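## Task

Move just the orange bin and the blue bin to the bench edge closest to the arms, and set the hook back in its current spot, lying flat on the bench with its handle projecting past that same edge. Every other object must finish resting on the same thing it rests on now. Anything held in position only by a robot at the end does not count. Finish by opening the grippers and moving the arms away.

## Robot and tools

Robots: three identical i2rt Big YAM arms named arm1, arm2 and arm3. Each has six revolute joints, a two-finger gripper and a wrist camera (arm1_cam_wrist, arm2_cam_wrist, arm3_cam_wrist). Two fixed room cameras, room_a and room_b, view the scene from outside the robots. With joints 1 and 6 at zero and the hand level and pointing forward, the wrist camera rides on top of the hand looking toward the fingertips. Maximum reach is roughly 1.0 m from the joint 1 axis. Joints move at different speeds, so the hand can sweep a wide, unexpected path between postures.

Frame: one shared scene frame, origin on the floor, +z up. The hand point is the midpoint between the fingertips; the hand's z axis runs along the fingers and the fingers close along its y axis. Foot poses are not printed.

execute_actions: argument actions is a list holding zero or one action. An action is an object keyed by robot name; under each name is joints, an object of absolute joint targets by name (not offsets). All arms named in one action start together and may finish at different times. Joint names, units and ranges: joint1_rad -2.879 to 2.879 (base yaw; positive is counter-clockwise seen from above; zero unfolds the arm along the direction its foot faces); joint2_rad 0 to 3.141 (shoulder; zero has the upper arm pointing back about level, increasing lifts it up and then forward); joint3_rad 0 to 3.019 (elbow; zero is fully folded, increasing opens it); joint4_rad -1.692 to 1.57 (hand pitch; positive tilts fingers up); joint5_rad -1.57 to 1.57 (hand yaw; positive toward the arm's right); joint6_rad -2.094 to 2.094 (hand roll; positive clockwise viewed from behind the hand); gripper_m 0 to 0.093, the fingertip gap in metres. Tolerances for counting a joint as arrived: ±0.045, ±0.14, ±0.09, ±0.055, ±0.03, ±0.035 rad and ±0.003 m. Example: {"arm1": {"joints": {"gripper_m": 0.05}}, "arm2": {"joints": {"joint1_rad": 0.3}}}. Optional cameras: list of camera names or ["all"]; omitted or null gives all, [] gives none. Any unknown key, camera name or out-of-range value rejects the whole call and nothing moves. An empty actions list just reports state and images. Each action lasts at most 15 s. Omitted joints or arms may keep driving toward earlier targets.

Results: each robot's joint_positions, joint torques (six numbers in joint order, offset, scaled and noisy per arm, never zero even unloaded), joint_status and on_its_own, plus images listed in the order given by the pictures line. joint_status words: off_target (stopped short, may still push); contact_stop or time_out (target dropped, joint holds where it stopped, except a timed-out joint that keeps a target within 0.375, 0.375, 0.113, 0.225, 0.075, 0.3 rad of its position and keeps pushing, named in on_its_own); not_followed (a self- and inter-arm collision check blocked those targets; the gripper part still runs; the arm may retry them on later actions until given passable targets). In on_its_own, held at is the target a joint holds, not its position. To relieve a push, command a joint to its reported position. Tiny target changes may not move a joint. Loaded joints sag. If a call reports a stop, later execute_actions, wait and finished_scene calls in that same reply are skipped.

wait: seconds 0 to 10; sends nothing, returns the same as an empty action. zoom_image: camera (one of the five names) and region [x0, y0, x1, y1] in pixels of that camera's latest full 672x504 image, top-left origin, at most 504 by 504. finished_scene: scene, the integer number of the current scene; it is final, reports success and gives the next task. The goal must already hold stably, with the last command held. Replying without any tool call ends everything.

Camera intrinsics (pinhole with radial distortion, 672x504): arm1_cam_wrist fy 357.771, arm2_cam_wrist 339.31, arm3_cam_wrist 327.326, room_a 253.103, room_b 251.901, principal points near (335, 252).

Loose objects may occasionally be nudged by outside pushes.

Avoid: knocking or placing anything off the work area or onto the floor (ends the scene); arms pressing hard into each other (ends the run) or striking each other; the collision check ignores fingers, gripper housings and wrist cameras and may react late, and no state line reports arm-to-arm contact. Object contact does not count as robot contact. Arms do not stop on touch and can push very hard; sustained pushing or holding heats motors. A MOTOR HOT line appears from 85 °C; at 100 °C an OVER-TEMPERATURE FAULT drops that arm and its gripper until cooled, marked limit_stop_at_motor_heat, after which the target should be resent. Gripper force is about 50 to 62 N per pad, lower on some. Avoid drops, slips, slams and hard impacts.

Each tool is called after "Request:" as name(argument=value, ...), one argument or row to a line, values as JSON.

## Session

Request:
execute_actions(
  actions=[],
)

Scene clock: 0.00 s.
Joint torques (N m, as the arm reports them, + toward a larger angle): no reading
arm1.joint_positions: joint1_rad=+0.785 joint2_rad=+0.427 joint3_rad=+1.468 joint4_rad=-1.217 joint5_rad=+0.098 joint6_rad=-0.051 gripper_m=+0.094
arm1.joint_status: not commanded
arm1.hand: x=-1.0137 y=+0.1128 z=+1.4198 quat_wxyz=(-0.287, +0.705, -0.299, -0.576) (m; scene frame)
arm2.joint_positions: joint1_rad=-0.443 joint2_rad=+0.488 joint3_rad=+1.620 joint4_rad=-1.334 joint5_rad=-0.247 joint6_rad=-0.416 gripper_m=+0.094
arm2.joint_status: not commanded
arm2.hand: x=-0.0087 y=+0.1235 z=+1.4018 quat_wxyz=(-0.551, +0.599, -0.488, -0.315) (m; scene frame)
arm3.joint_positions: joint1_rad=-0.175 joint2_rad=+0.656 joint3_rad=+1.649 joint4_rad=-1.381 joint5_rad=-0.267 joint6_rad=-0.125 gripper_m=+0.095
arm3.joint_status: not commanded
arm3.hand: x=+0.9352 y=+0.2011 z=+1.3689 quat_wxyz=(-0.373, +0.626, -0.542, -0.420) (m; scene frame)
pictures: arm1_cam_wrist, arm2_cam_wrist, arm3_cam_wrist, room_a, room_b
Images, in order (width x height): arm1_cam_wrist 672x504, arm2_cam_wrist 672x504, arm3_cam_wrist 672x504, room_a 672x504, room_b 672x504.

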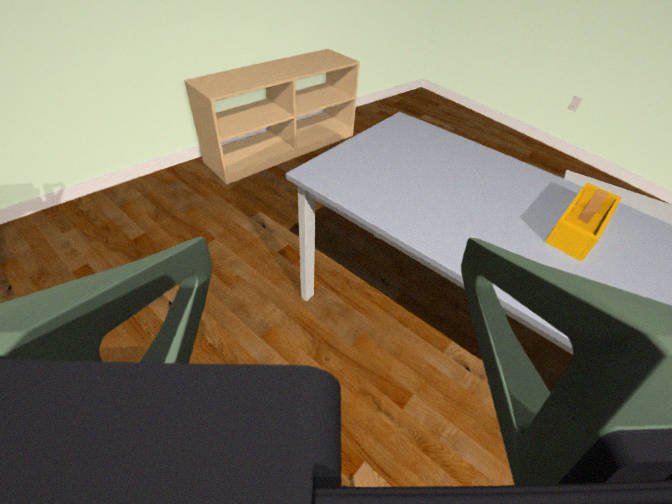

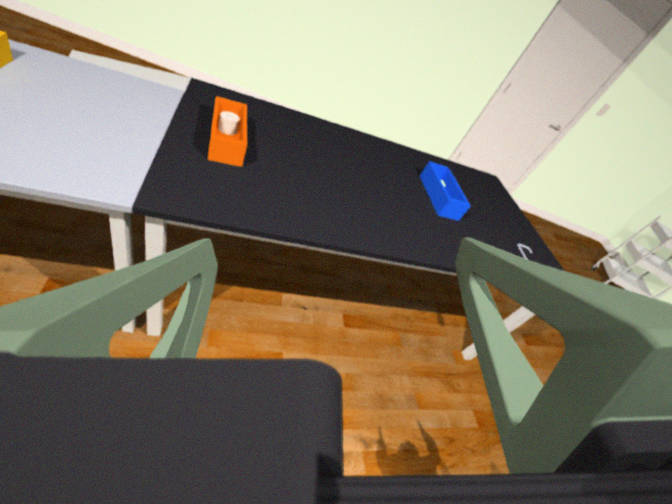

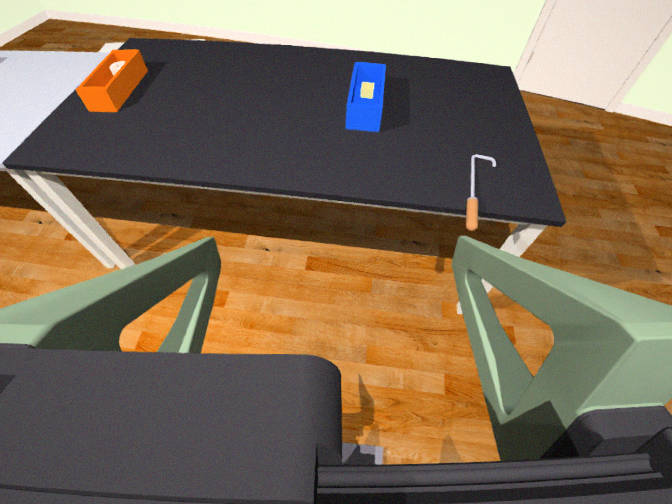

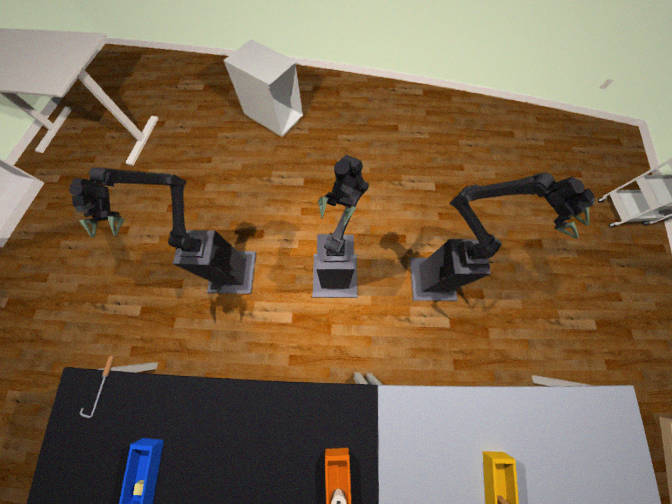

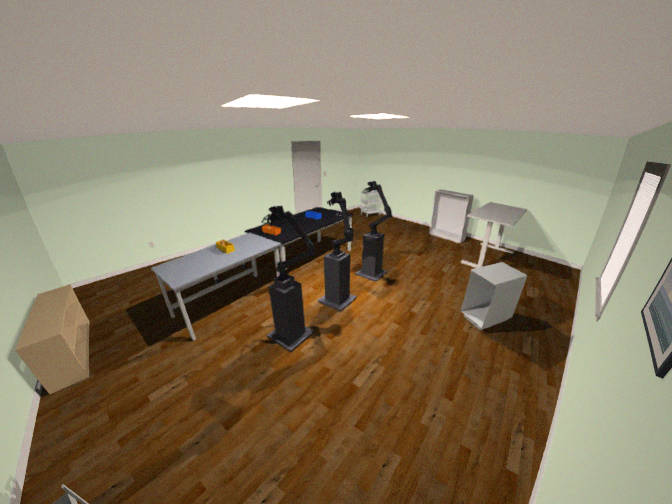

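Request:
execute_actions(
  actions=[
    {"arm1":{"joints":{"joint1_rad":0,"joint2_rad":1.57,"joint3_rad":1.57,"joint4_rad":0,"joint5_rad":0,"joint6_rad":0}},"arm2":{"joints":{"joint1_rad":0,"joint2_rad":2.2,"joint3_rad":2.2,"joint4_rad":-0.3,"joint5_rad":0,"joint6_rad":0}},"arm3":{"joints":{"joint1_rad":-0.5,"joint2_rad":1.57,"joint3_rad":1.2,"joint4_rad":0.0,"joint5_rad":0,"joint6_rad":0}}},
  ],
)

Request:
execute_actions(
  actions=[
    {"arm1":{"joints":{"joint4_rad":-1.2}},"arm2":{"joints":{"joint3_rad":2.9,"joint2_rad":2.7,"joint4_rad":-0.3}},"arm3":{"joints":{"joint1_rad":-0.2}}},
  ],
)

Scene clock: 7.20 s.
Joint torques (N m, as the arm reports them, + toward a larger angle): arm1=[ -0.89 -17.67  12.51   2.3    0.06   0.09] | arm2=[ -0.11 -25.88  12.07   1.91   0.19   0.17] | arm3=[  1.06 -12.69  12.54   2.41   0.18   0.13]
arm1.joint_positions: joint1_rad=-0.008 joint2_rad=+1.588 joint3_rad=+1.536 joint4_rad=-0.017 joint5_rad=+0.000 joint6_rad=-0.014 gripper_m=+0.094
arm1.joint_status: all done
arm1.hand: x=-0.9353 y=+0.7264 z=+1.2528 quat_wxyz=(-0.480, +0.523, -0.512, -0.483) (m; scene frame)
arm2.joint_positions: joint1_rad=-0.008 joint2_rad=+2.186 joint3_rad=+2.164 joint4_rad=-0.310 joint5_rad=-0.005 joint6_rad=-0.016 gripper_m=+0.094
arm2.joint_status: all done
arm2.hand: x=-0.0365 y=+0.9092 z=+1.0478 quat_wxyz=(-0.408, +0.587, -0.564, -0.412) (m; scene frame)
arm3.joint_positions: joint1_rad=-0.497 joint2_rad=+1.558 joint3_rad=+1.188 joint4_rad=-0.016 joint5_rad=-0.002 joint6_rad=-0.016 gripper_m=+0.095
arm3.joint_status: all done
arm3.hand: x=+1.2562 y=+0.5940 z=+1.0002 quat_wxyz=(-0.476, +0.437, -0.707, -0.286) (m; scene frame)
pictures: arm1_cam_wrist, arm2_cam_wrist, arm3_cam_wrist, room_a, room_b
Images, in order (width x height): arm1_cam_wrist 672x504, arm2_cam_wrist 672x504, arm3_cam_wrist 672x504, room_a 672x504, room_b 672x504.

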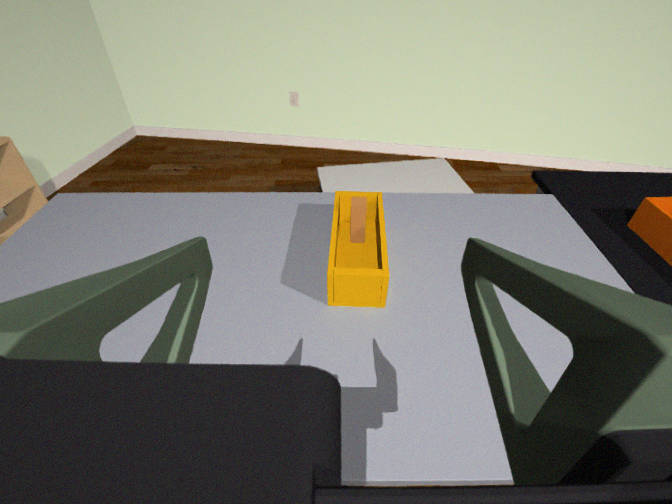

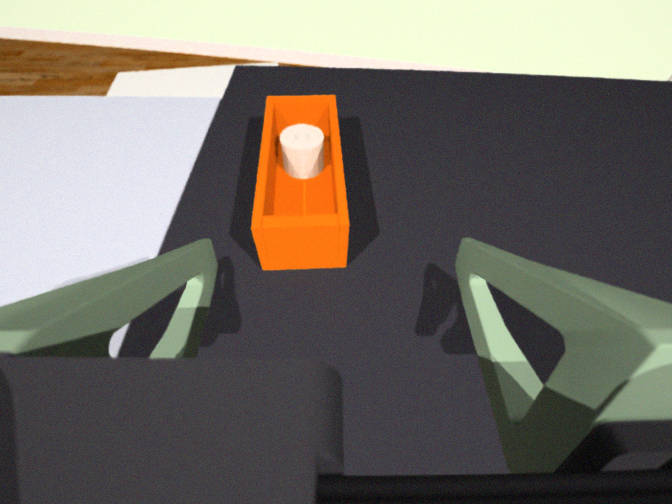

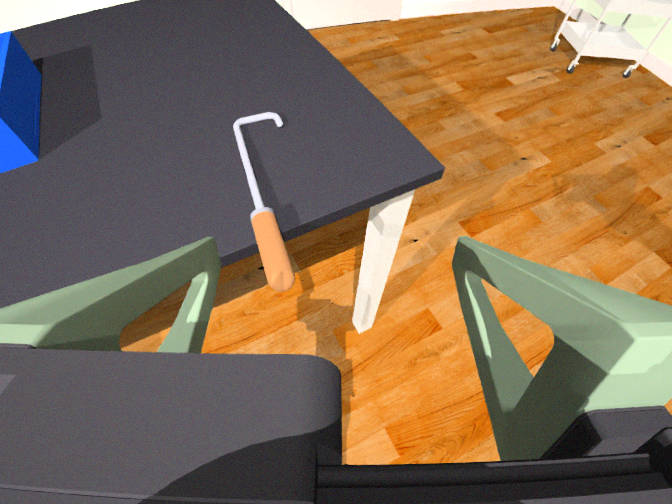

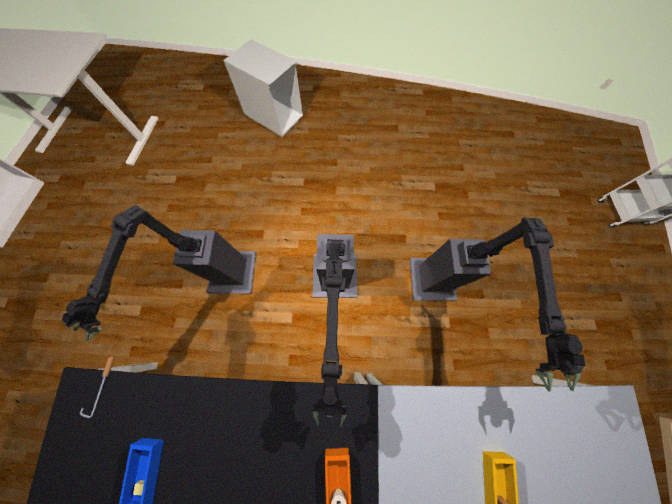

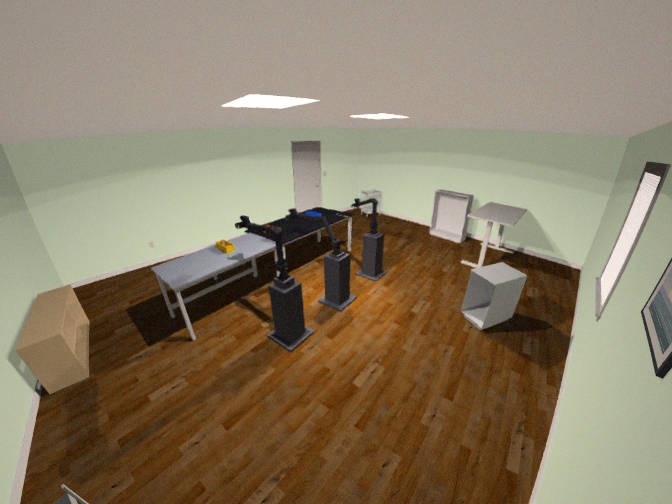

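Scene clock: 9.00 s.
Joint torques (N m, as the arm reports them, + toward a larger angle): arm1=[ -0.9  -16.47  11.63   0.61   0.07   0.1 ] | arm2=[ -0.05 -30.92  13.32   1.86   0.21   0.15] | arm3=[  0.23 -12.36  12.61   2.42   0.19   0.08]
arm1.joint_positions: joint1_rad=-0.008 joint2_rad=+1.587 joint3_rad=+1.536 joint4_rad=-1.193 joint5_rad=+0.000 joint6_rad=-0.014 gripper_m=+0.094
arm1.joint_status: all done
arm1.hand: x=-0.9344 y=+0.5590 z=+1.0377 quat_wxyz=(-0.112, +0.707, -0.688, -0.116) (m; scene frame)
arm2.joint_positions: joint1_rad=-0.008 joint2_rad=+2.691 joint3_rad=+2.844 joint4_rad=-0.308 joint5_rad=-0.005 joint6_rad=-0.016 gripper_m=+0.094
arm2.joint_status: all done
arm2.hand: x=-0.0385 y=+1.0118 z=+0.9897 quat_wxyz=(-0.458, +0.548, -0.526, -0.462) (m; scene frame)
arm3.joint_positions: joint1_rad=-0.194 joint2_rad=+1.558 joint3_rad=+1.188 joint4_rad=-0.016 joint5_rad=-0.002 joint6_rad=-0.014 gripper_m=+0.095
arm3.joint_status: all done
arm3.hand: x=+1.0657 y=+0.6590 z=+1.0007 quat_wxyz=(-0.427, +0.537, -0.634, -0.355) (m; scene frame)
pictures: arm1_cam_wrist, arm2_cam_wrist, arm3_cam_wrist, room_a, room_b
Images, in order (width x height): arm1_cam_wrist 672x504, arm2_cam_wrist 672x504, arm3_cam_wrist 672x504, room_a 672x504, room_b 672x504.

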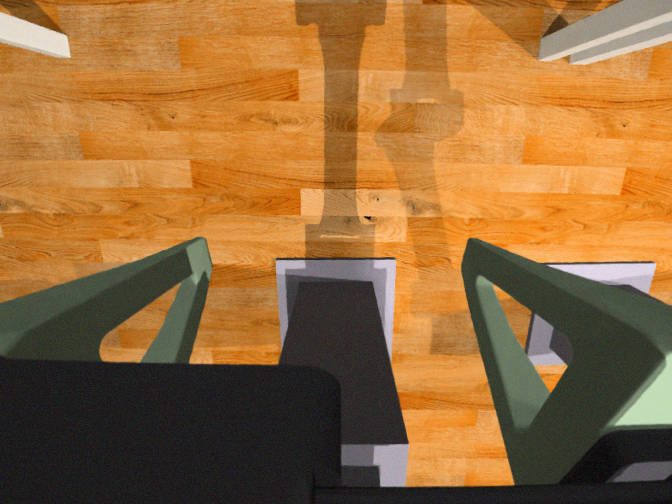

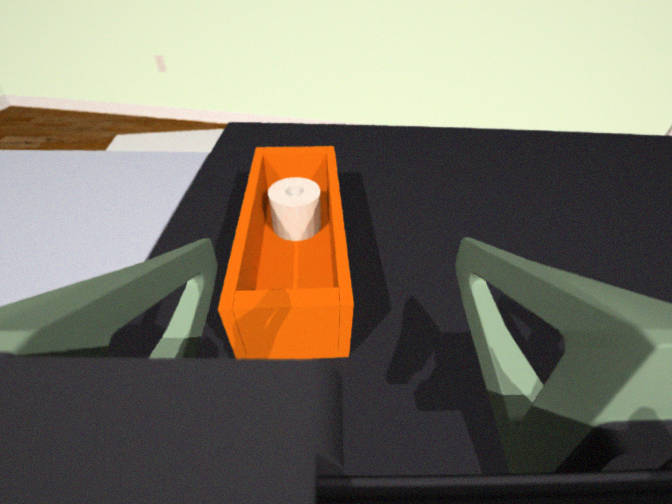

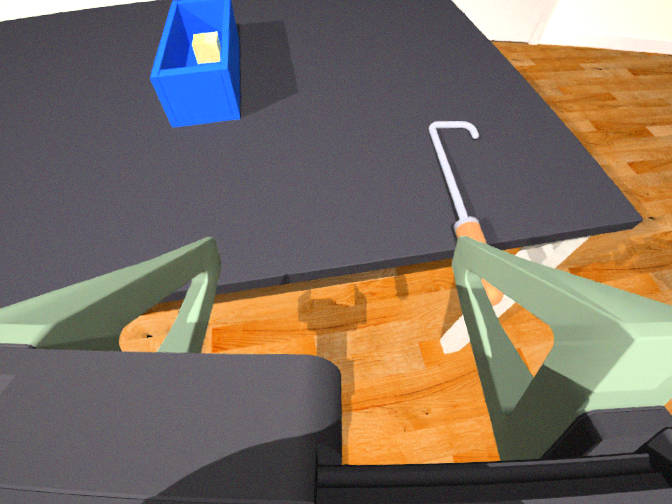

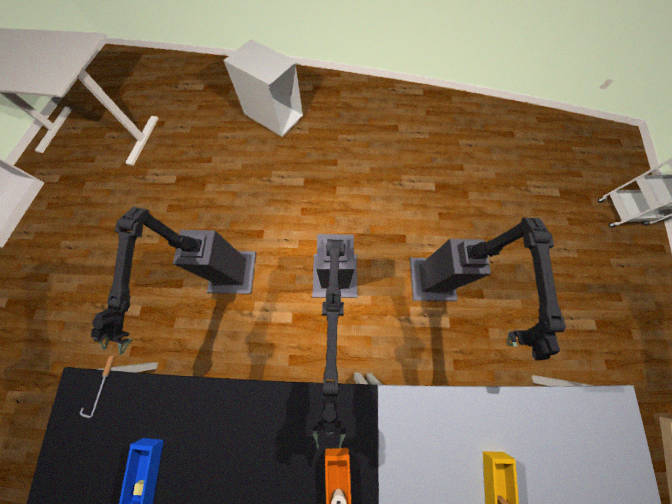

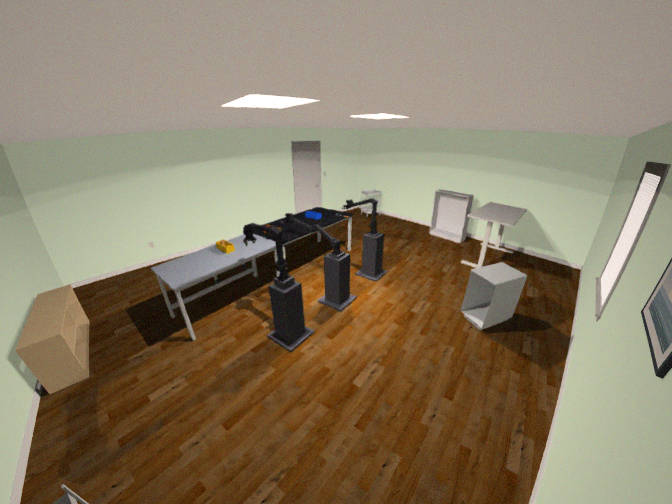

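Request:
execute_actions(
  actions=[
    {"arm2":{"joints":{"joint3_rad":1.2,"joint2_rad":1.2,"joint4_rad":0}},"arm1":{"joints":{"joint1_rad":0.5,"joint2_rad":0.8,"joint3_rad":0.8}},"arm3":{"joints":{"joint1_rad":-0.685,"joint2_rad":1.99,"joint3_rad":1.03,"joint4_rad":0.99,"joint5_rad":-0.67}}},
  ],
  cameras=["arm3_cam_wrist","room_a","room_b"],
)

Scene clock: 27.17 s.
Joint torques (N m, as the arm reports them, + toward a larger angle): arm1=[-1.27 -3.58  9.83  0.86  0.16  0.09] | arm2=[  0.21 -11.03   9.8    1.59   0.22   0.17] | arm3=[  1.67 -16.3    8.34   2.18   0.07   0.08]
arm1.joint_positions: joint1_rad=+0.496 joint2_rad=+0.803 joint3_rad=+0.790 joint4_rad=-1.198 joint5_rad=-0.002 joint6_rad=-0.014 gripper_m=+0.094
arm1.joint_status: all done
arm1.hand: x=-1.0642 y=+0.2425 z=+0.9989 quat_wxyz=(-0.087, +0.854, -0.489, -0.156) (m; scene frame)
arm2.joint_positions: joint1_rad=-0.008 joint2_rad=+1.208 joint3_rad=+1.196 joint4_rad=-0.001 joint5_rad=-0.005 joint6_rad=-0.016 gripper_m=+0.094
arm2.joint_status: all done
arm2.hand: x=-0.0300 y=+0.5778 z=+1.2368 quat_wxyz=(-0.495, +0.514, -0.493, -0.499) (m; scene frame)
arm3.joint_positions: joint1_rad=-0.690 joint2_rad=+1.995 joint3_rad=+1.023 joint4_rad=+0.974 joint5_rad=-0.668 joint6_rad=-0.012 gripper_m=+0.095
arm3.joint_status: all done
arm3.hand: x=+1.2776 y=+0.5850 z=+0.8533 quat_wxyz=(-0.503, +0.502, -0.500, -0.495) (m; scene frame)
pictures: arm3_cam_wrist, room_a, room_b
Images, in order (width x height): arm3_cam_wrist 672x504, room_a 672x504, room_b 672x504.

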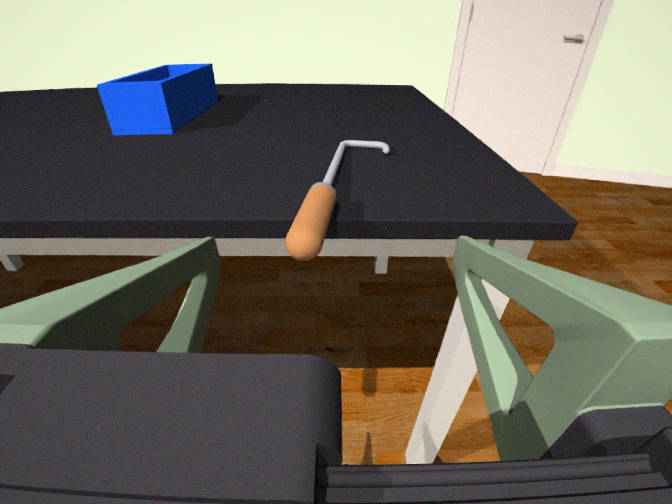

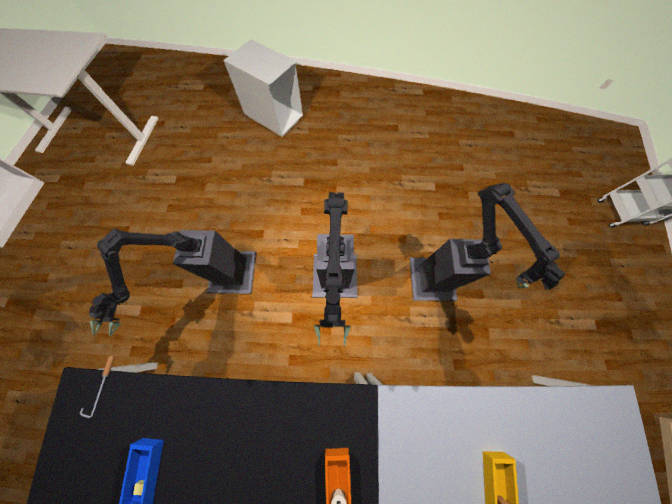

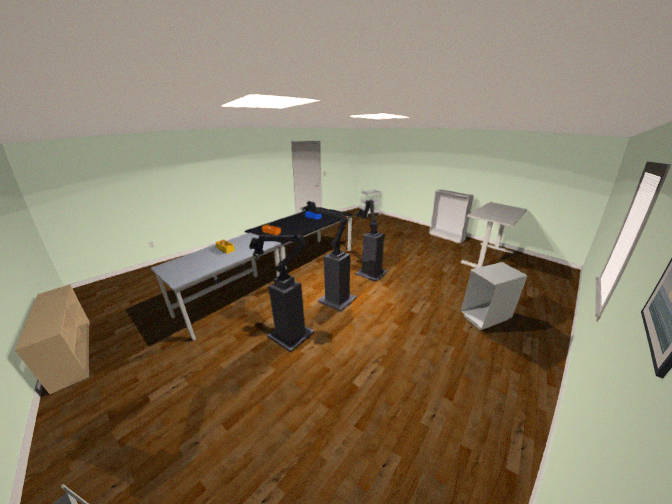

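Request:
execute_actions(
  actions=[
    {"arm3":{"joints":{"joint1_rad":-0.518,"joint2_rad":2.22,"joint3_rad":1.13,"joint4_rad":1.12,"joint5_rad":-0.352}}},
  ],
  cameras=["arm3_cam_wrist"],
)

Scene clock: 33.17 s.
Joint torques (N m, as the arm reports them, + toward a larger angle): arm1=[-1.28 -3.62  9.9   0.85  0.15  0.09] | arm2=[  0.06 -11.45   9.75   1.47   0.2    0.16] | arm3=[  1.02 -18.11   7.93   2.27   0.15   0.08]
arm1.joint_positions: joint1_rad=+0.496 joint2_rad=+0.803 joint3_rad=+0.790 joint4_rad=-1.198 joint5_rad=-0.002 joint6_rad=-0.014 gripper_m=+0.094
arm1.joint_status: not commanded
arm1.hand: x=-1.0642 y=+0.2425 z=+0.9989 quat_wxyz=(-0.087, +0.854, -0.489, -0.156) (m; scene frame)
arm2.joint_positions: joint1_rad=-0.008 joint2_rad=+1.208 joint3_rad=+1.196 joint4_rad=-0.001 joint5_rad=-0.005 joint6_rad=-0.016 gripper_m=+0.094
arm2.joint_status: not commanded
arm2.hand: x=-0.0300 y=+0.5778 z=+1.2368 quat_wxyz=(-0.495, +0.514, -0.493, -0.499) (m; scene frame)
arm3.joint_positions: joint1_rad=-0.512 joint2_rad=+2.224 joint3_rad=+1.115 joint4_rad=+1.107 joint5_rad=-0.354 joint6_rad=-0.012 gripper_m=+0.095
arm3.joint_status: all done
arm3.hand: x=+1.2325 y=+0.6534 z=+0.7680 quat_wxyz=(-0.534, +0.467, -0.534, -0.460) (m; scene frame)
pictures: arm3_cam_wrist
Images, in order (width x height): arm3_cam_wrist 672x504.

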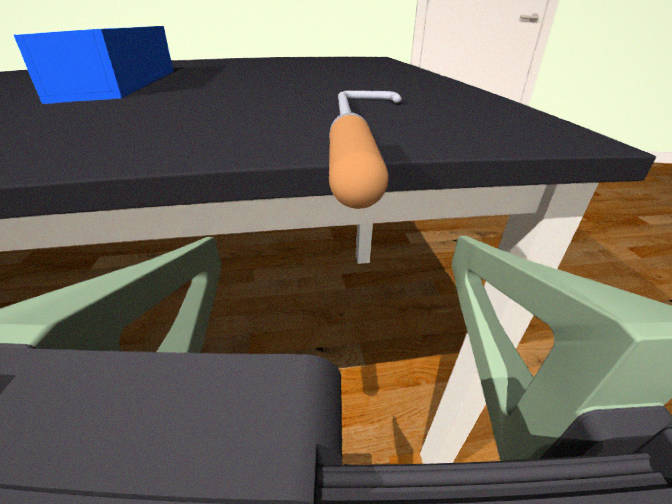

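Request:
execute_actions(
  actions=[
    {"arm3":{"joints":{"joint1_rad":-0.483,"joint2_rad":2.368,"joint3_rad":1.495,"joint4_rad":0.905,"joint5_rad":-0.33}}},
  ],
  cameras=["arm3_cam_wrist"],
)

Scene clock: 40.63 s.
Joint torques (N m, as the arm reports them, + toward a larger angle): arm1=[-1.28 -3.64  9.89  0.85  0.15  0.09] | arm2=[  0.04 -11.37   9.78   1.53   0.21   0.18] | arm3=[  1.33 -20.18  10.98   1.42   0.21   0.08]
arm1.joint_positions: joint1_rad=+0.496 joint2_rad=+0.803 joint3_rad=+0.790 joint4_rad=-1.198 joint5_rad=-0.002 joint6_rad=-0.014 gripper_m=+0.094
arm1.joint_status: not commanded
arm1.hand: x=-1.0642 y=+0.2425 z=+0.9989 quat_wxyz=(-0.087, +0.854, -0.489, -0.156) (m; scene frame)
arm2.joint_positions: joint1_rad=-0.008 joint2_rad=+1.208 joint3_rad=+1.196 joint4_rad=-0.001 joint5_rad=-0.005 joint6_rad=-0.016 gripper_m=+0.094
arm2.joint_status: not commanded
arm2.hand: x=-0.0300 y=+0.5778 z=+1.2368 quat_wxyz=(-0.495, +0.514, -0.493, -0.499) (m; scene frame)
arm3.joint_positions: joint1_rad=-0.489 joint2_rad=+2.364 joint3_rad=+1.467 joint4_rad=+0.911 joint5_rad=-0.332 joint6_rad=-0.012 gripper_m=+0.095
arm3.joint_status: all done
arm3.hand: x=+1.2669 y=+0.7499 z=+0.7722 quat_wxyz=(-0.538, +0.466, -0.529, -0.462) (m; scene frame)
pictures: arm3_cam_wrist
Images, in order (width x height): arm3_cam_wrist 672x504.

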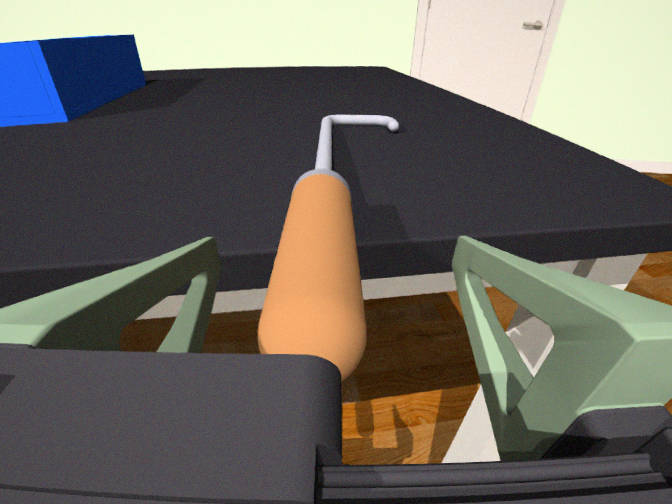

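Request:
execute_actions(
  actions=[
    {"arm3":{"joints":{"joint1_rad":-0.47,"gripper_m":0}}},
  ],
  cameras=[],
)

Request:
execute_actions(
  actions=[
    {"arm3":{"joints":{"joint2_rad":2.0,"joint4_rad":0.6}}},
  ],
  cameras=[],
)

Request:
execute_actions(
  actions=[
    {"arm3":{"joints":{"joint1_rad":0,"joint2_rad":2.14,"joint3_rad":1.76,"joint4_rad":0.44,"joint5_rad":0,"joint6_rad":1.58}},"arm2":{"joints":{"joint1_rad":-0.7,"joint4_rad":-0.1}}},
  ],
)

Scene clock: 47.13 s.
Joint torques (N m, as the arm reports them, + toward a larger angle): arm1=[-1.31 -3.59  9.89  0.85  0.15  0.08] | arm2=[ -0.08 -11.21   9.82   1.5    0.19   0.19] | arm3=[  1.83 -20.31  11.04   1.52   0.1    0.08]
arm1.joint_positions: joint1_rad=+0.496 joint2_rad=+0.803 joint3_rad=+0.790 joint4_rad=-1.198 joint5_rad=-0.002 joint6_rad=-0.014 gripper_m=+0.094
arm1.joint_status: not commanded
arm1.hand: x=-1.0642 y=+0.2425 z=+0.9989 quat_wxyz=(-0.087, +0.854, -0.489, -0.156) (m; scene frame)
arm2.joint_positions: joint1_rad=-0.008 joint2_rad=+1.208 joint3_rad=+1.196 joint4_rad=-0.001 joint5_rad=-0.005 joint6_rad=-0.016 gripper_m=+0.094
arm2.joint_status: not commanded
arm2.hand: x=-0.0300 y=+0.5778 z=+1.2368 quat_wxyz=(-0.495, +0.514, -0.493, -0.499) (m; scene frame)
arm3.joint_positions: joint1_rad=-0.481 joint2_rad=+2.364 joint3_rad=+1.467 joint4_rad=+0.911 joint5_rad=-0.330 joint6_rad=-0.012 gripper_m=+0.030
arm3.joint_status: gripper_m off_target (ended at +0.030, target +0.000); the others done
arm3.hand: x=+1.2612 y=+0.7524 z=+0.7722 quat_wxyz=(-0.537, +0.467, -0.528, -0.464) (m; scene frame)
pictures: none
No camera images: the call's "cameras" was empty. Leave "cameras" out to get every camera's image.

Scene clock: 48.57 s.
Joint torques (N m, as the arm reports them, + toward a larger angle): arm1=[-1.27 -3.62  9.89  0.86  0.16  0.08] | arm2=[  0.22 -11.33   9.73   1.54   0.22   0.17] | arm3=[  1.72 -19.83  13.37   2.57   0.1    0.09]
arm1.joint_positions: joint1_rad=+0.496 joint2_rad=+0.803 joint3_rad=+0.790 joint4_rad=-1.198 joint5_rad=-0.002 joint6_rad=-0.014 gripper_m=+0.094
arm1.joint_status: not commanded
arm1.hand: x=-1.0642 y=+0.2425 z=+0.9989 quat_wxyz=(-0.087, +0.854, -0.489, -0.156) (m; scene frame)
arm2.joint_positions: joint1_rad=-0.008 joint2_rad=+1.208 joint3_rad=+1.196 joint4_rad=-0.001 joint5_rad=-0.005 joint6_rad=-0.016 gripper_m=+0.094
arm2.joint_status: not commanded
arm2.hand: x=-0.0300 y=+0.5778 z=+1.2368 quat_wxyz=(-0.495, +0.514, -0.493, -0.499) (m; scene frame)
arm3.joint_positions: joint1_rad=-0.480 joint2_rad=+2.011 joint3_rad=+1.467 joint4_rad=+0.575 joint5_rad=-0.330 joint6_rad=-0.011 gripper_m=+0.030
arm3.joint_status: all done
arm3.hand: x=+1.2590 y=+0.7481 z=+0.9735 quat_wxyz=(-0.542, +0.465, -0.522, -0.466) (m; scene frame)
pictures: none
No camera images: the call's "cameras" was empty. Leave "cameras" out to get every camera's image.

Scene clock: 52.03 s.
Joint torques (N m, as the arm reports them, + toward a larger angle): arm1=[-1.29 -3.63  9.89  0.85  0.16  0.09] | arm2=[ -0.5  -11.51   9.71   1.28   0.08   0.18] | arm3=[  1.3  -23.47  18.44   2.61   0.07   0.22]
arm1.joint_positions: joint1_rad=+0.496 joint2_rad=+0.803 joint3_rad=+0.790 joint4_rad=-1.198 joint5_rad=-0.002 joint6_rad=-0.014 gripper_m=+0.094
arm1.joint_status: not commanded
arm1.hand: x=-1.0642 y=+0.2425 z=+0.9989 quat_wxyz=(-0.087, +0.854, -0.489, -0.156) (m; scene frame)
arm2.joint_positions: joint1_rad=-0.702 joint2_rad=+1.207 joint3_rad=+1.196 joint4_rad=-0.093 joint5_rad=-0.001 joint6_rad=-0.014 gripper_m=+0.094
arm2.joint_status: all done
arm2.hand: x=+0.3428 y=+0.4500 z=+1.2150 quat_wxyz=(-0.605, +0.328, -0.667, -0.286) (m; scene frame)
arm3.joint_positions: joint1_rad=-0.004 joint2_rad=+2.179 joint3_rad=+1.685 joint4_rad=+0.414 joint5_rad=+0.001 joint6_rad=+1.544 gripper_m=+0.030
arm3.joint_status: joint6_rad time_out (moved +1.555 of +1.591); the others done
arm3.on_its_own: joint6_rad reads +1.544 and still pushes toward +1.580 since a time_out
arm3.hand: x=+0.9363 y=+0.8756 z=+0.9224 quat_wxyz=(-0.004, +0.013, -0.737, -0.676) (m; scene frame)
pictures: arm1_cam_wrist, arm2_cam_wrist, arm3_cam_wrist, room_a, room_b
Images, in order (width x height): arm1_cam_wrist 672x504, arm2_cam_wrist 672x504, arm3_cam_wrist 672x504, room_a 672x504, room_b 672x504.

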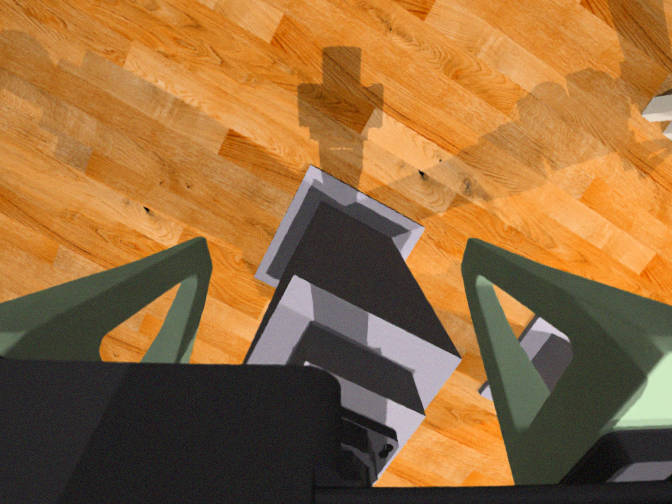

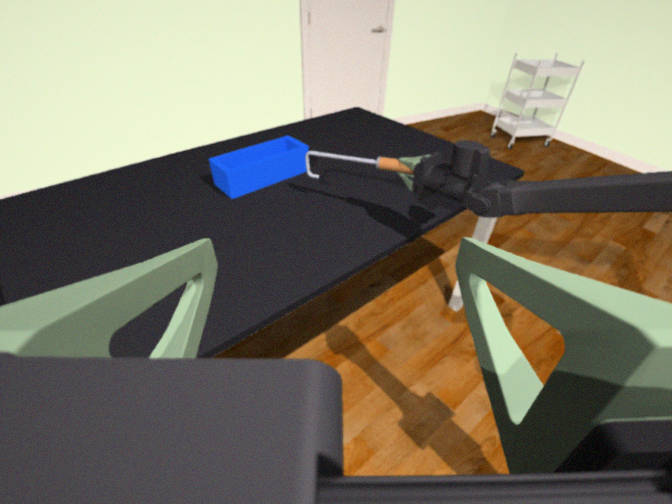

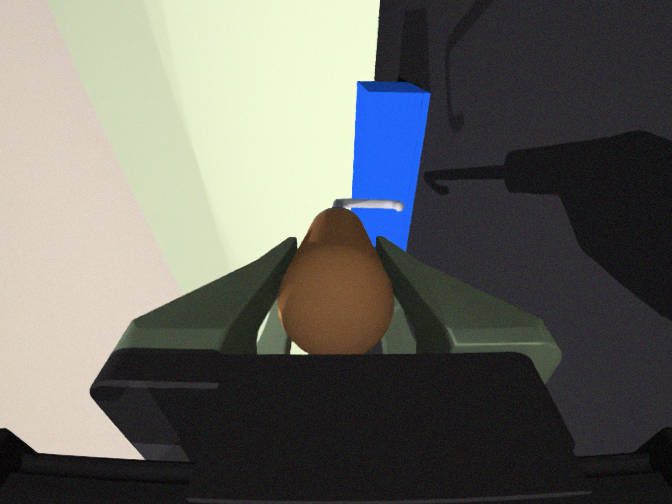

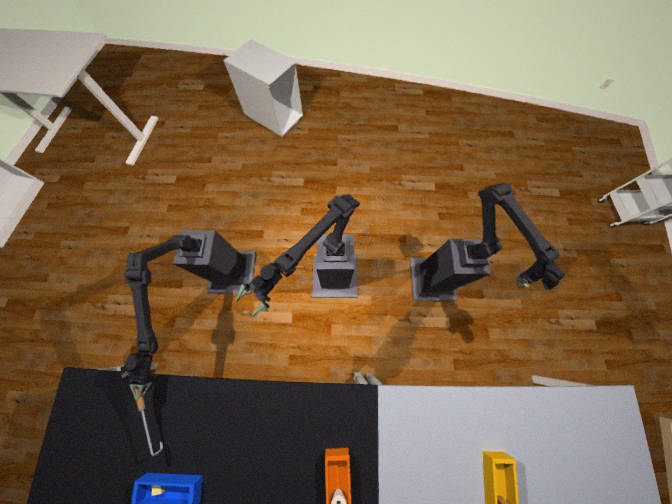

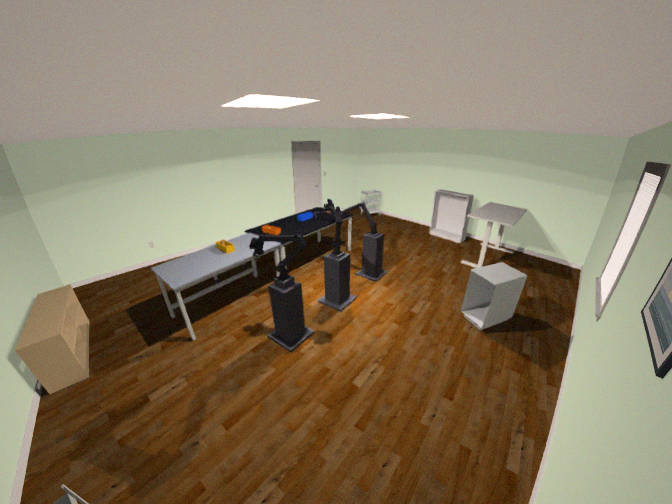

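Request:
execute_actions(
  actions=[
    {"arm3":{"joints":{"joint2_rad":2.4,"joint3_rad":2.6,"joint4_rad":0.0,"joint5_rad":0.2,"joint6_rad":1.55}}},
  ],
  cameras=[],
)

Request:
execute_actions(
  actions=[
    {"arm3":{"joints":{"joint2_rad":2.76,"joint3_rad":3.0,"joint4_rad":-0.13}}},
  ],
  cameras=["arm2_cam_wrist","arm3_cam_wrist","room_a"],
)

Scene clock: 59.67 s.
Joint torques (N m, as the arm reports them, + toward a larger angle): arm1=[-1.27 -3.61  9.89  0.85  0.16  0.09] | arm2=[ -0.23 -11.42   9.84   1.3    0.08   0.14] | arm3=[  1.12 -26.16  18.74   3.03   0.19  -0.07]
arm1.joint_positions: joint1_rad=+0.496 joint2_rad=+0.803 joint3_rad=+0.790 joint4_rad=-1.198 joint5_rad=-0.002 joint6_rad=-0.014 gripper_m=+0.094
arm1.joint_status: not commanded
arm1.hand: x=-1.0642 y=+0.2425 z=+0.9989 quat_wxyz=(-0.087, +0.854, -0.489, -0.156) (m; scene frame)
arm2.joint_positions: joint1_rad=-0.702 joint2_rad=+1.207 joint3_rad=+1.196 joint4_rad=-0.093 joint5_rad=-0.001 joint6_rad=-0.014 gripper_m=+0.094
arm2.joint_status: not commanded
arm2.hand: x=+0.3428 y=+0.4500 z=+1.2150 quat_wxyz=(-0.605, +0.328, -0.667, -0.286) (m; scene frame)
arm3.joint_positions: joint1_rad=-0.003 joint2_rad=+2.420 joint3_rad=+2.532 joint4_rad=-0.032 joint5_rad=+0.198 joint6_rad=+1.543 gripper_m=+0.030
arm3.joint_status: all done
arm3.hand: x=+0.9687 y=+0.9741 z=+1.1114 quat_wxyz=(-0.071, -0.060, -0.679, -0.729) (m; scene frame)
pictures: none
No camera images: the call's "cameras" was empty. Leave "cameras" out to get every camera's image.

Scene clock: 62.03 s.
Joint torques (N m, as the arm reports them, + toward a larger angle): arm1=[-1.29 -3.6   9.89  0.85  0.16  0.09] | arm2=[ -0.15 -11.6    9.81   1.31   0.1    0.17] | arm3=[  0.73 -29.58  21.12   2.44   0.12  -0.08]
arm1.joint_positions: joint1_rad=+0.496 joint2_rad=+0.803 joint3_rad=+0.790 joint4_rad=-1.198 joint5_rad=-0.002 joint6_rad=-0.014 gripper_m=+0.094
arm1.joint_status: not commanded
arm1.hand: x=-1.0642 y=+0.2425 z=+0.9989 quat_wxyz=(-0.087, +0.854, -0.489, -0.156) (m; scene frame)
arm2.joint_positions: joint1_rad=-0.702 joint2_rad=+1.207 joint3_rad=+1.196 joint4_rad=-0.093 joint5_rad=-0.001 joint6_rad=-0.014 gripper_m=+0.094
arm2.joint_status: not commanded
arm2.hand: x=+0.3428 y=+0.4500 z=+1.2150 quat_wxyz=(-0.605, +0.328, -0.667, -0.286) (m; scene frame)
arm3.joint_positions: joint1_rad=-0.003 joint2_rad=+2.805 joint3_rad=+2.910 joint4_rad=-0.152 joint5_rad=+0.201 joint6_rad=+1.546 gripper_m=+0.030
arm3.joint_status: joint3_rad time_out (moved +0.377 of +0.468); the others done
arm3.on_its_own: joint3_rad reads +2.910 and still pushes toward +3.000 since a time_out
arm3.hand: x=+0.9676 y=+1.0245 z=+0.9392 quat_wxyz=(-0.075, -0.057, -0.723, -0.684) (m; scene frame)
pictures: arm2_cam_wrist, arm3_cam_wrist, room_a
Images, in order (width x height): arm2_cam_wrist 672x504, arm3_cam_wrist 672x504, room_a 672x504.

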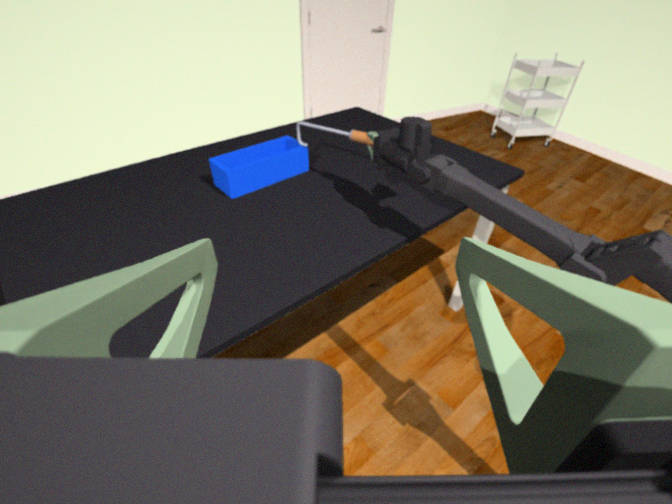

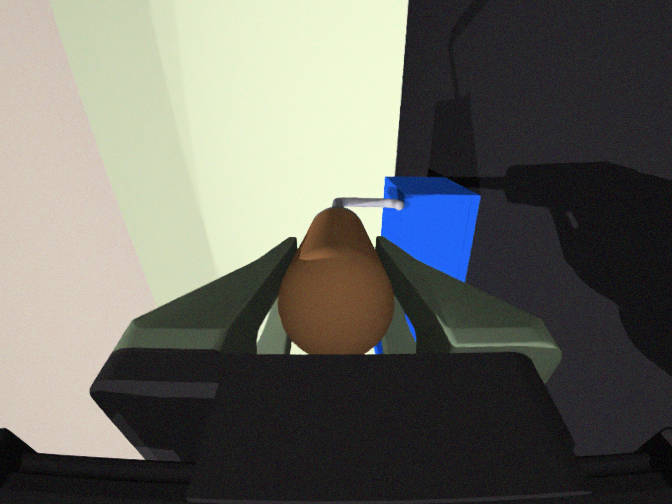

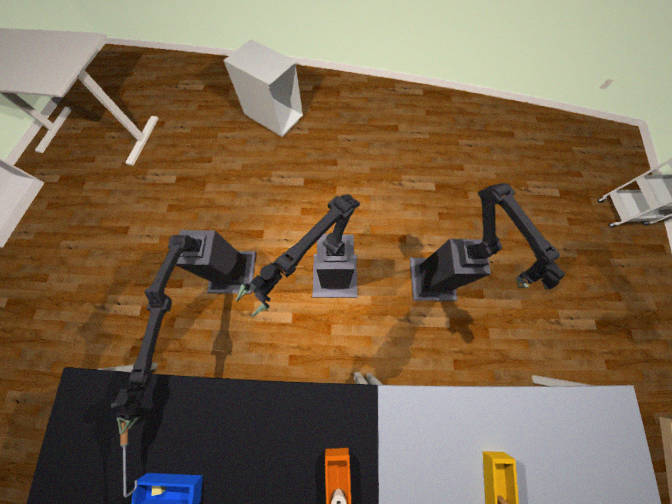

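Shift left a little, then lower.

Request:
execute_actions(
  actions=[
    {"arm3":{"joints":{"joint1_rad":0.07,"joint4_rad":-0.11}}},
  ],
  cameras=[],
)

Request:
execute_actions(
  actions=[
    {"arm3":{"joints":{"joint4_rad":-0.23}}},
  ],
  cameras=["arm2_cam_wrist","arm3_cam_wrist","room_a"],
)

Request:
zoom_image(
  camera="arm2_cam_wrist",
  region=[190,100,400,220],
)

Scene clock: 66.30 s.
Joint torques (N m, as the arm reports them, + toward a larger angle): arm1=[-1.3  -3.63  9.9   0.85  0.16  0.09] | arm2=[ -0.21 -11.47   9.82   1.27   0.09   0.15] | arm3=[  0.73 -29.49  21.15   3.32   0.18  -0.1 ]
arm1.joint_positions: joint1_rad=+0.496 joint2_rad=+0.803 joint3_rad=+0.790 joint4_rad=-1.198 joint5_rad=-0.002 joint6_rad=-0.014 gripper_m=+0.094
arm1.joint_status: not commanded
arm1.hand: x=-1.0642 y=+0.2425 z=+0.9989 quat_wxyz=(-0.087, +0.854, -0.489, -0.156) (m; scene frame)
arm2.joint_positions: joint1_rad=-0.702 joint2_rad=+1.207 joint3_rad=+1.196 joint4_rad=-0.093 joint5_rad=-0.001 joint6_rad=-0.014 gripper_m=+0.094
arm2.joint_status: not commanded
arm2.hand: x=+0.3428 y=+0.4500 z=+1.2150 quat_wxyz=(-0.605, +0.328, -0.667, -0.286) (m; scene frame)
arm3.joint_positions: joint1_rad=+0.076 joint2_rad=+2.805 joint3_rad=+2.910 joint4_rad=-0.152 joint5_rad=+0.199 joint6_rad=+1.545 gripper_m=+0.030
arm3.joint_status: all done
arm3.on_its_own: joint3_rad reads +2.910 and still pushes toward +3.000 since a time_out
arm3.hand: x=+0.8860 y=+1.0229 z=+0.9396 quat_wxyz=(-0.047, -0.027, -0.725, -0.687) (m; scene frame)
pictures: none
No camera images: the call's "cameras" was empty. Leave "cameras" out to get every camera's image.

Scene clock: 67.07 s.
Joint torques (N m, as the arm reports them, + toward a larger angle): arm1=[-1.28 -3.61  9.89  0.86  0.16  0.09] | arm2=[ -0.16 -11.29   9.84   1.16   0.1    0.16] | arm3=[  0.85 -29.01  19.08   1.5    0.2   -0.05]
arm1.joint_positions: joint1_rad=+0.496 joint2_rad=+0.803 joint3_rad=+0.790 joint4_rad=-1.198 joint5_rad=-0.002 joint6_rad=-0.014 gripper_m=+0.094
arm1.joint_status: not commanded
arm1.hand: x=-1.0642 y=+0.2425 z=+0.9989 quat_wxyz=(-0.087, +0.854, -0.489, -0.156) (m; scene frame)
arm2.joint_positions: joint1_rad=-0.702 joint2_rad=+1.207 joint3_rad=+1.196 joint4_rad=-0.093 joint5_rad=-0.001 joint6_rad=-0.014 gripper_m=+0.094
arm2.joint_status: not commanded
arm2.hand: x=+0.3428 y=+0.4500 z=+1.2150 quat_wxyz=(-0.605, +0.328, -0.667, -0.286) (m; scene frame)
arm3.joint_positions: joint1_rad=+0.076 joint2_rad=+2.794 joint3_rad=+2.929 joint4_rad=-0.226 joint5_rad=+0.199 joint6_rad=+1.545 gripper_m=+0.030
arm3.joint_status: all done
arm3.hand: x=+0.8863 y=+1.0201 z=+0.9450 quat_wxyz=(-0.049, -0.025, -0.740, -0.671) (m; scene frame)
pictures: arm2_cam_wrist, arm3_cam_wrist, room_a
Images, in order (width x height): arm2_cam_wrist 672x504, arm3_cam_wrist 672x504, room_a 672x504.

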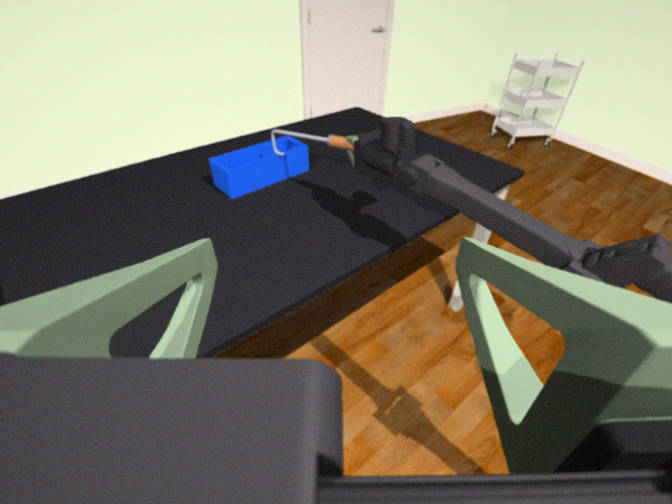

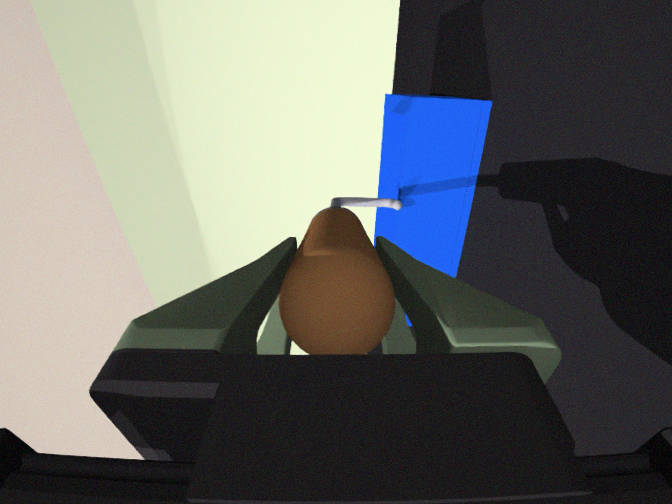

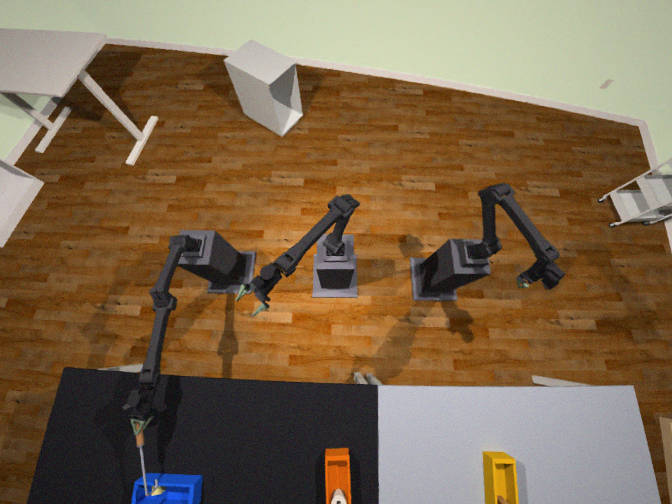

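Region (190, 100, 400, 220) of arm2_cam_wrist's 672x504 image, scaled by 2.400, with more detail than that image has; it fills the top 288 rows of this view, and the rest is white.

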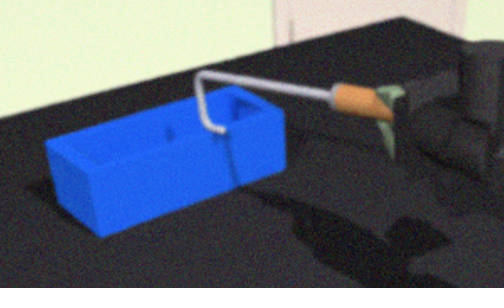

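Request:
execute_actions(
  actions=[
    {"arm3":{"joints":{"joint4_rad":0.2,"joint1_rad":0.03,"joint5_rad":0.25}}},
  ],
  cameras=[],
)

Request:
execute_actions(
  actions=[
    {"arm3":{"joints":{"joint2_rad":2.95}}},
  ],
  cameras=["arm2_cam_wrist"],
)

Request:
zoom_image(
  camera="arm2_cam_wrist",
  region=[190,100,400,220],
)

Scene clock: 72.27 s.
Joint torques (N m, as the arm reports them, + toward a larger angle): arm1=[-1.29 -3.63  9.89  0.85  0.16  0.09] | arm2=[ -0.36 -11.4    9.77   1.22   0.05   0.17] | arm3=[  1.35 -28.61  18.99   3.37   0.    -0.07]
arm1.joint_positions: joint1_rad=+0.496 joint2_rad=+0.803 joint3_rad=+0.790 joint4_rad=-1.198 joint5_rad=-0.002 joint6_rad=-0.014 gripper_m=+0.094
arm1.joint_status: not commanded
arm1.hand: x=-1.0642 y=+0.2425 z=+0.9989 quat_wxyz=(-0.087, +0.854, -0.489, -0.156) (m; scene frame)
arm2.joint_positions: joint1_rad=-0.702 joint2_rad=+1.207 joint3_rad=+1.196 joint4_rad=-0.093 joint5_rad=-0.001 joint6_rad=-0.014 gripper_m=+0.094
arm2.joint_status: not commanded
arm2.hand: x=+0.3428 y=+0.4500 z=+1.2150 quat_wxyz=(-0.605, +0.328, -0.667, -0.286) (m; scene frame)
arm3.joint_positions: joint1_rad=+0.023 joint2_rad=+2.795 joint3_rad=+2.929 joint4_rad=+0.151 joint5_rad=+0.252 joint6_rad=+1.541 gripper_m=+0.030
arm3.joint_status: all done
arm3.hand: x=+0.9506 y=+1.0123 z=+1.0335 quat_wxyz=(-0.070, -0.081, -0.600, -0.793) (m; scene frame)
pictures: none
No camera images: the call's "cameras" was empty. Leave "cameras" out to get every camera's image.

Scene clock: 73.33 s.
Joint torques (N m, as the arm reports them, + toward a larger angle): arm1=[-1.3  -3.59  9.89  0.85  0.16  0.09] | arm2=[ -0.16 -11.39   9.81   1.21   0.07   0.15] | arm3=[  1.47 -27.84  17.69   1.46   0.    -0.3 ]
arm1.joint_positions: joint1_rad=+0.496 joint2_rad=+0.803 joint3_rad=+0.790 joint4_rad=-1.198 joint5_rad=-0.002 joint6_rad=-0.014 gripper_m=+0.094
arm1.joint_status: not commanded
arm1.hand: x=-1.0642 y=+0.2425 z=+0.9989 quat_wxyz=(-0.087, +0.854, -0.489, -0.156) (m; scene frame)
arm2.joint_positions: joint1_rad=-0.702 joint2_rad=+1.207 joint3_rad=+1.196 joint4_rad=-0.093 joint5_rad=-0.001 joint6_rad=-0.014 gripper_m=+0.094
arm2.joint_status: not commanded
arm2.hand: x=+0.3428 y=+0.4500 z=+1.2150 quat_wxyz=(-0.605, +0.328, -0.667, -0.286) (m; scene frame)
arm3.joint_positions: joint1_rad=+0.023 joint2_rad=+2.974 joint3_rad=+2.943 joint4_rad=+0.203 joint5_rad=+0.252 joint6_rad=+1.568 gripper_m=+0.030
arm3.joint_status: all done
arm3.hand: x=+0.9493 y=+1.0262 z=+0.8754 quat_wxyz=(-0.066, -0.084, -0.643, -0.759) (m; scene frame)
pictures: arm2_cam_wrist
Images, in order (width x height): arm2_cam_wrist 672x504.

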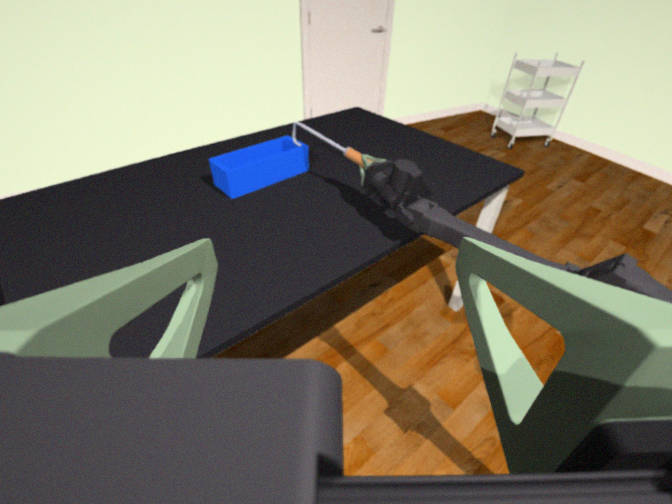

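Region (190, 100, 400, 220) of arm2_cam_wrist's 672x504 image, scaled by 2.400, with more detail than that image has; it fills the top 288 rows of this view, and the rest is white.

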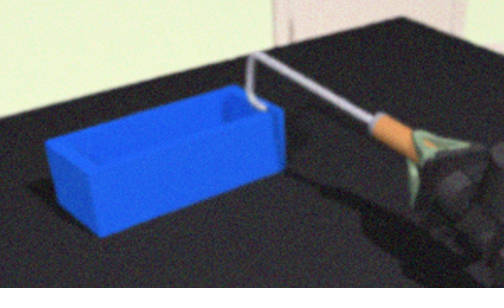

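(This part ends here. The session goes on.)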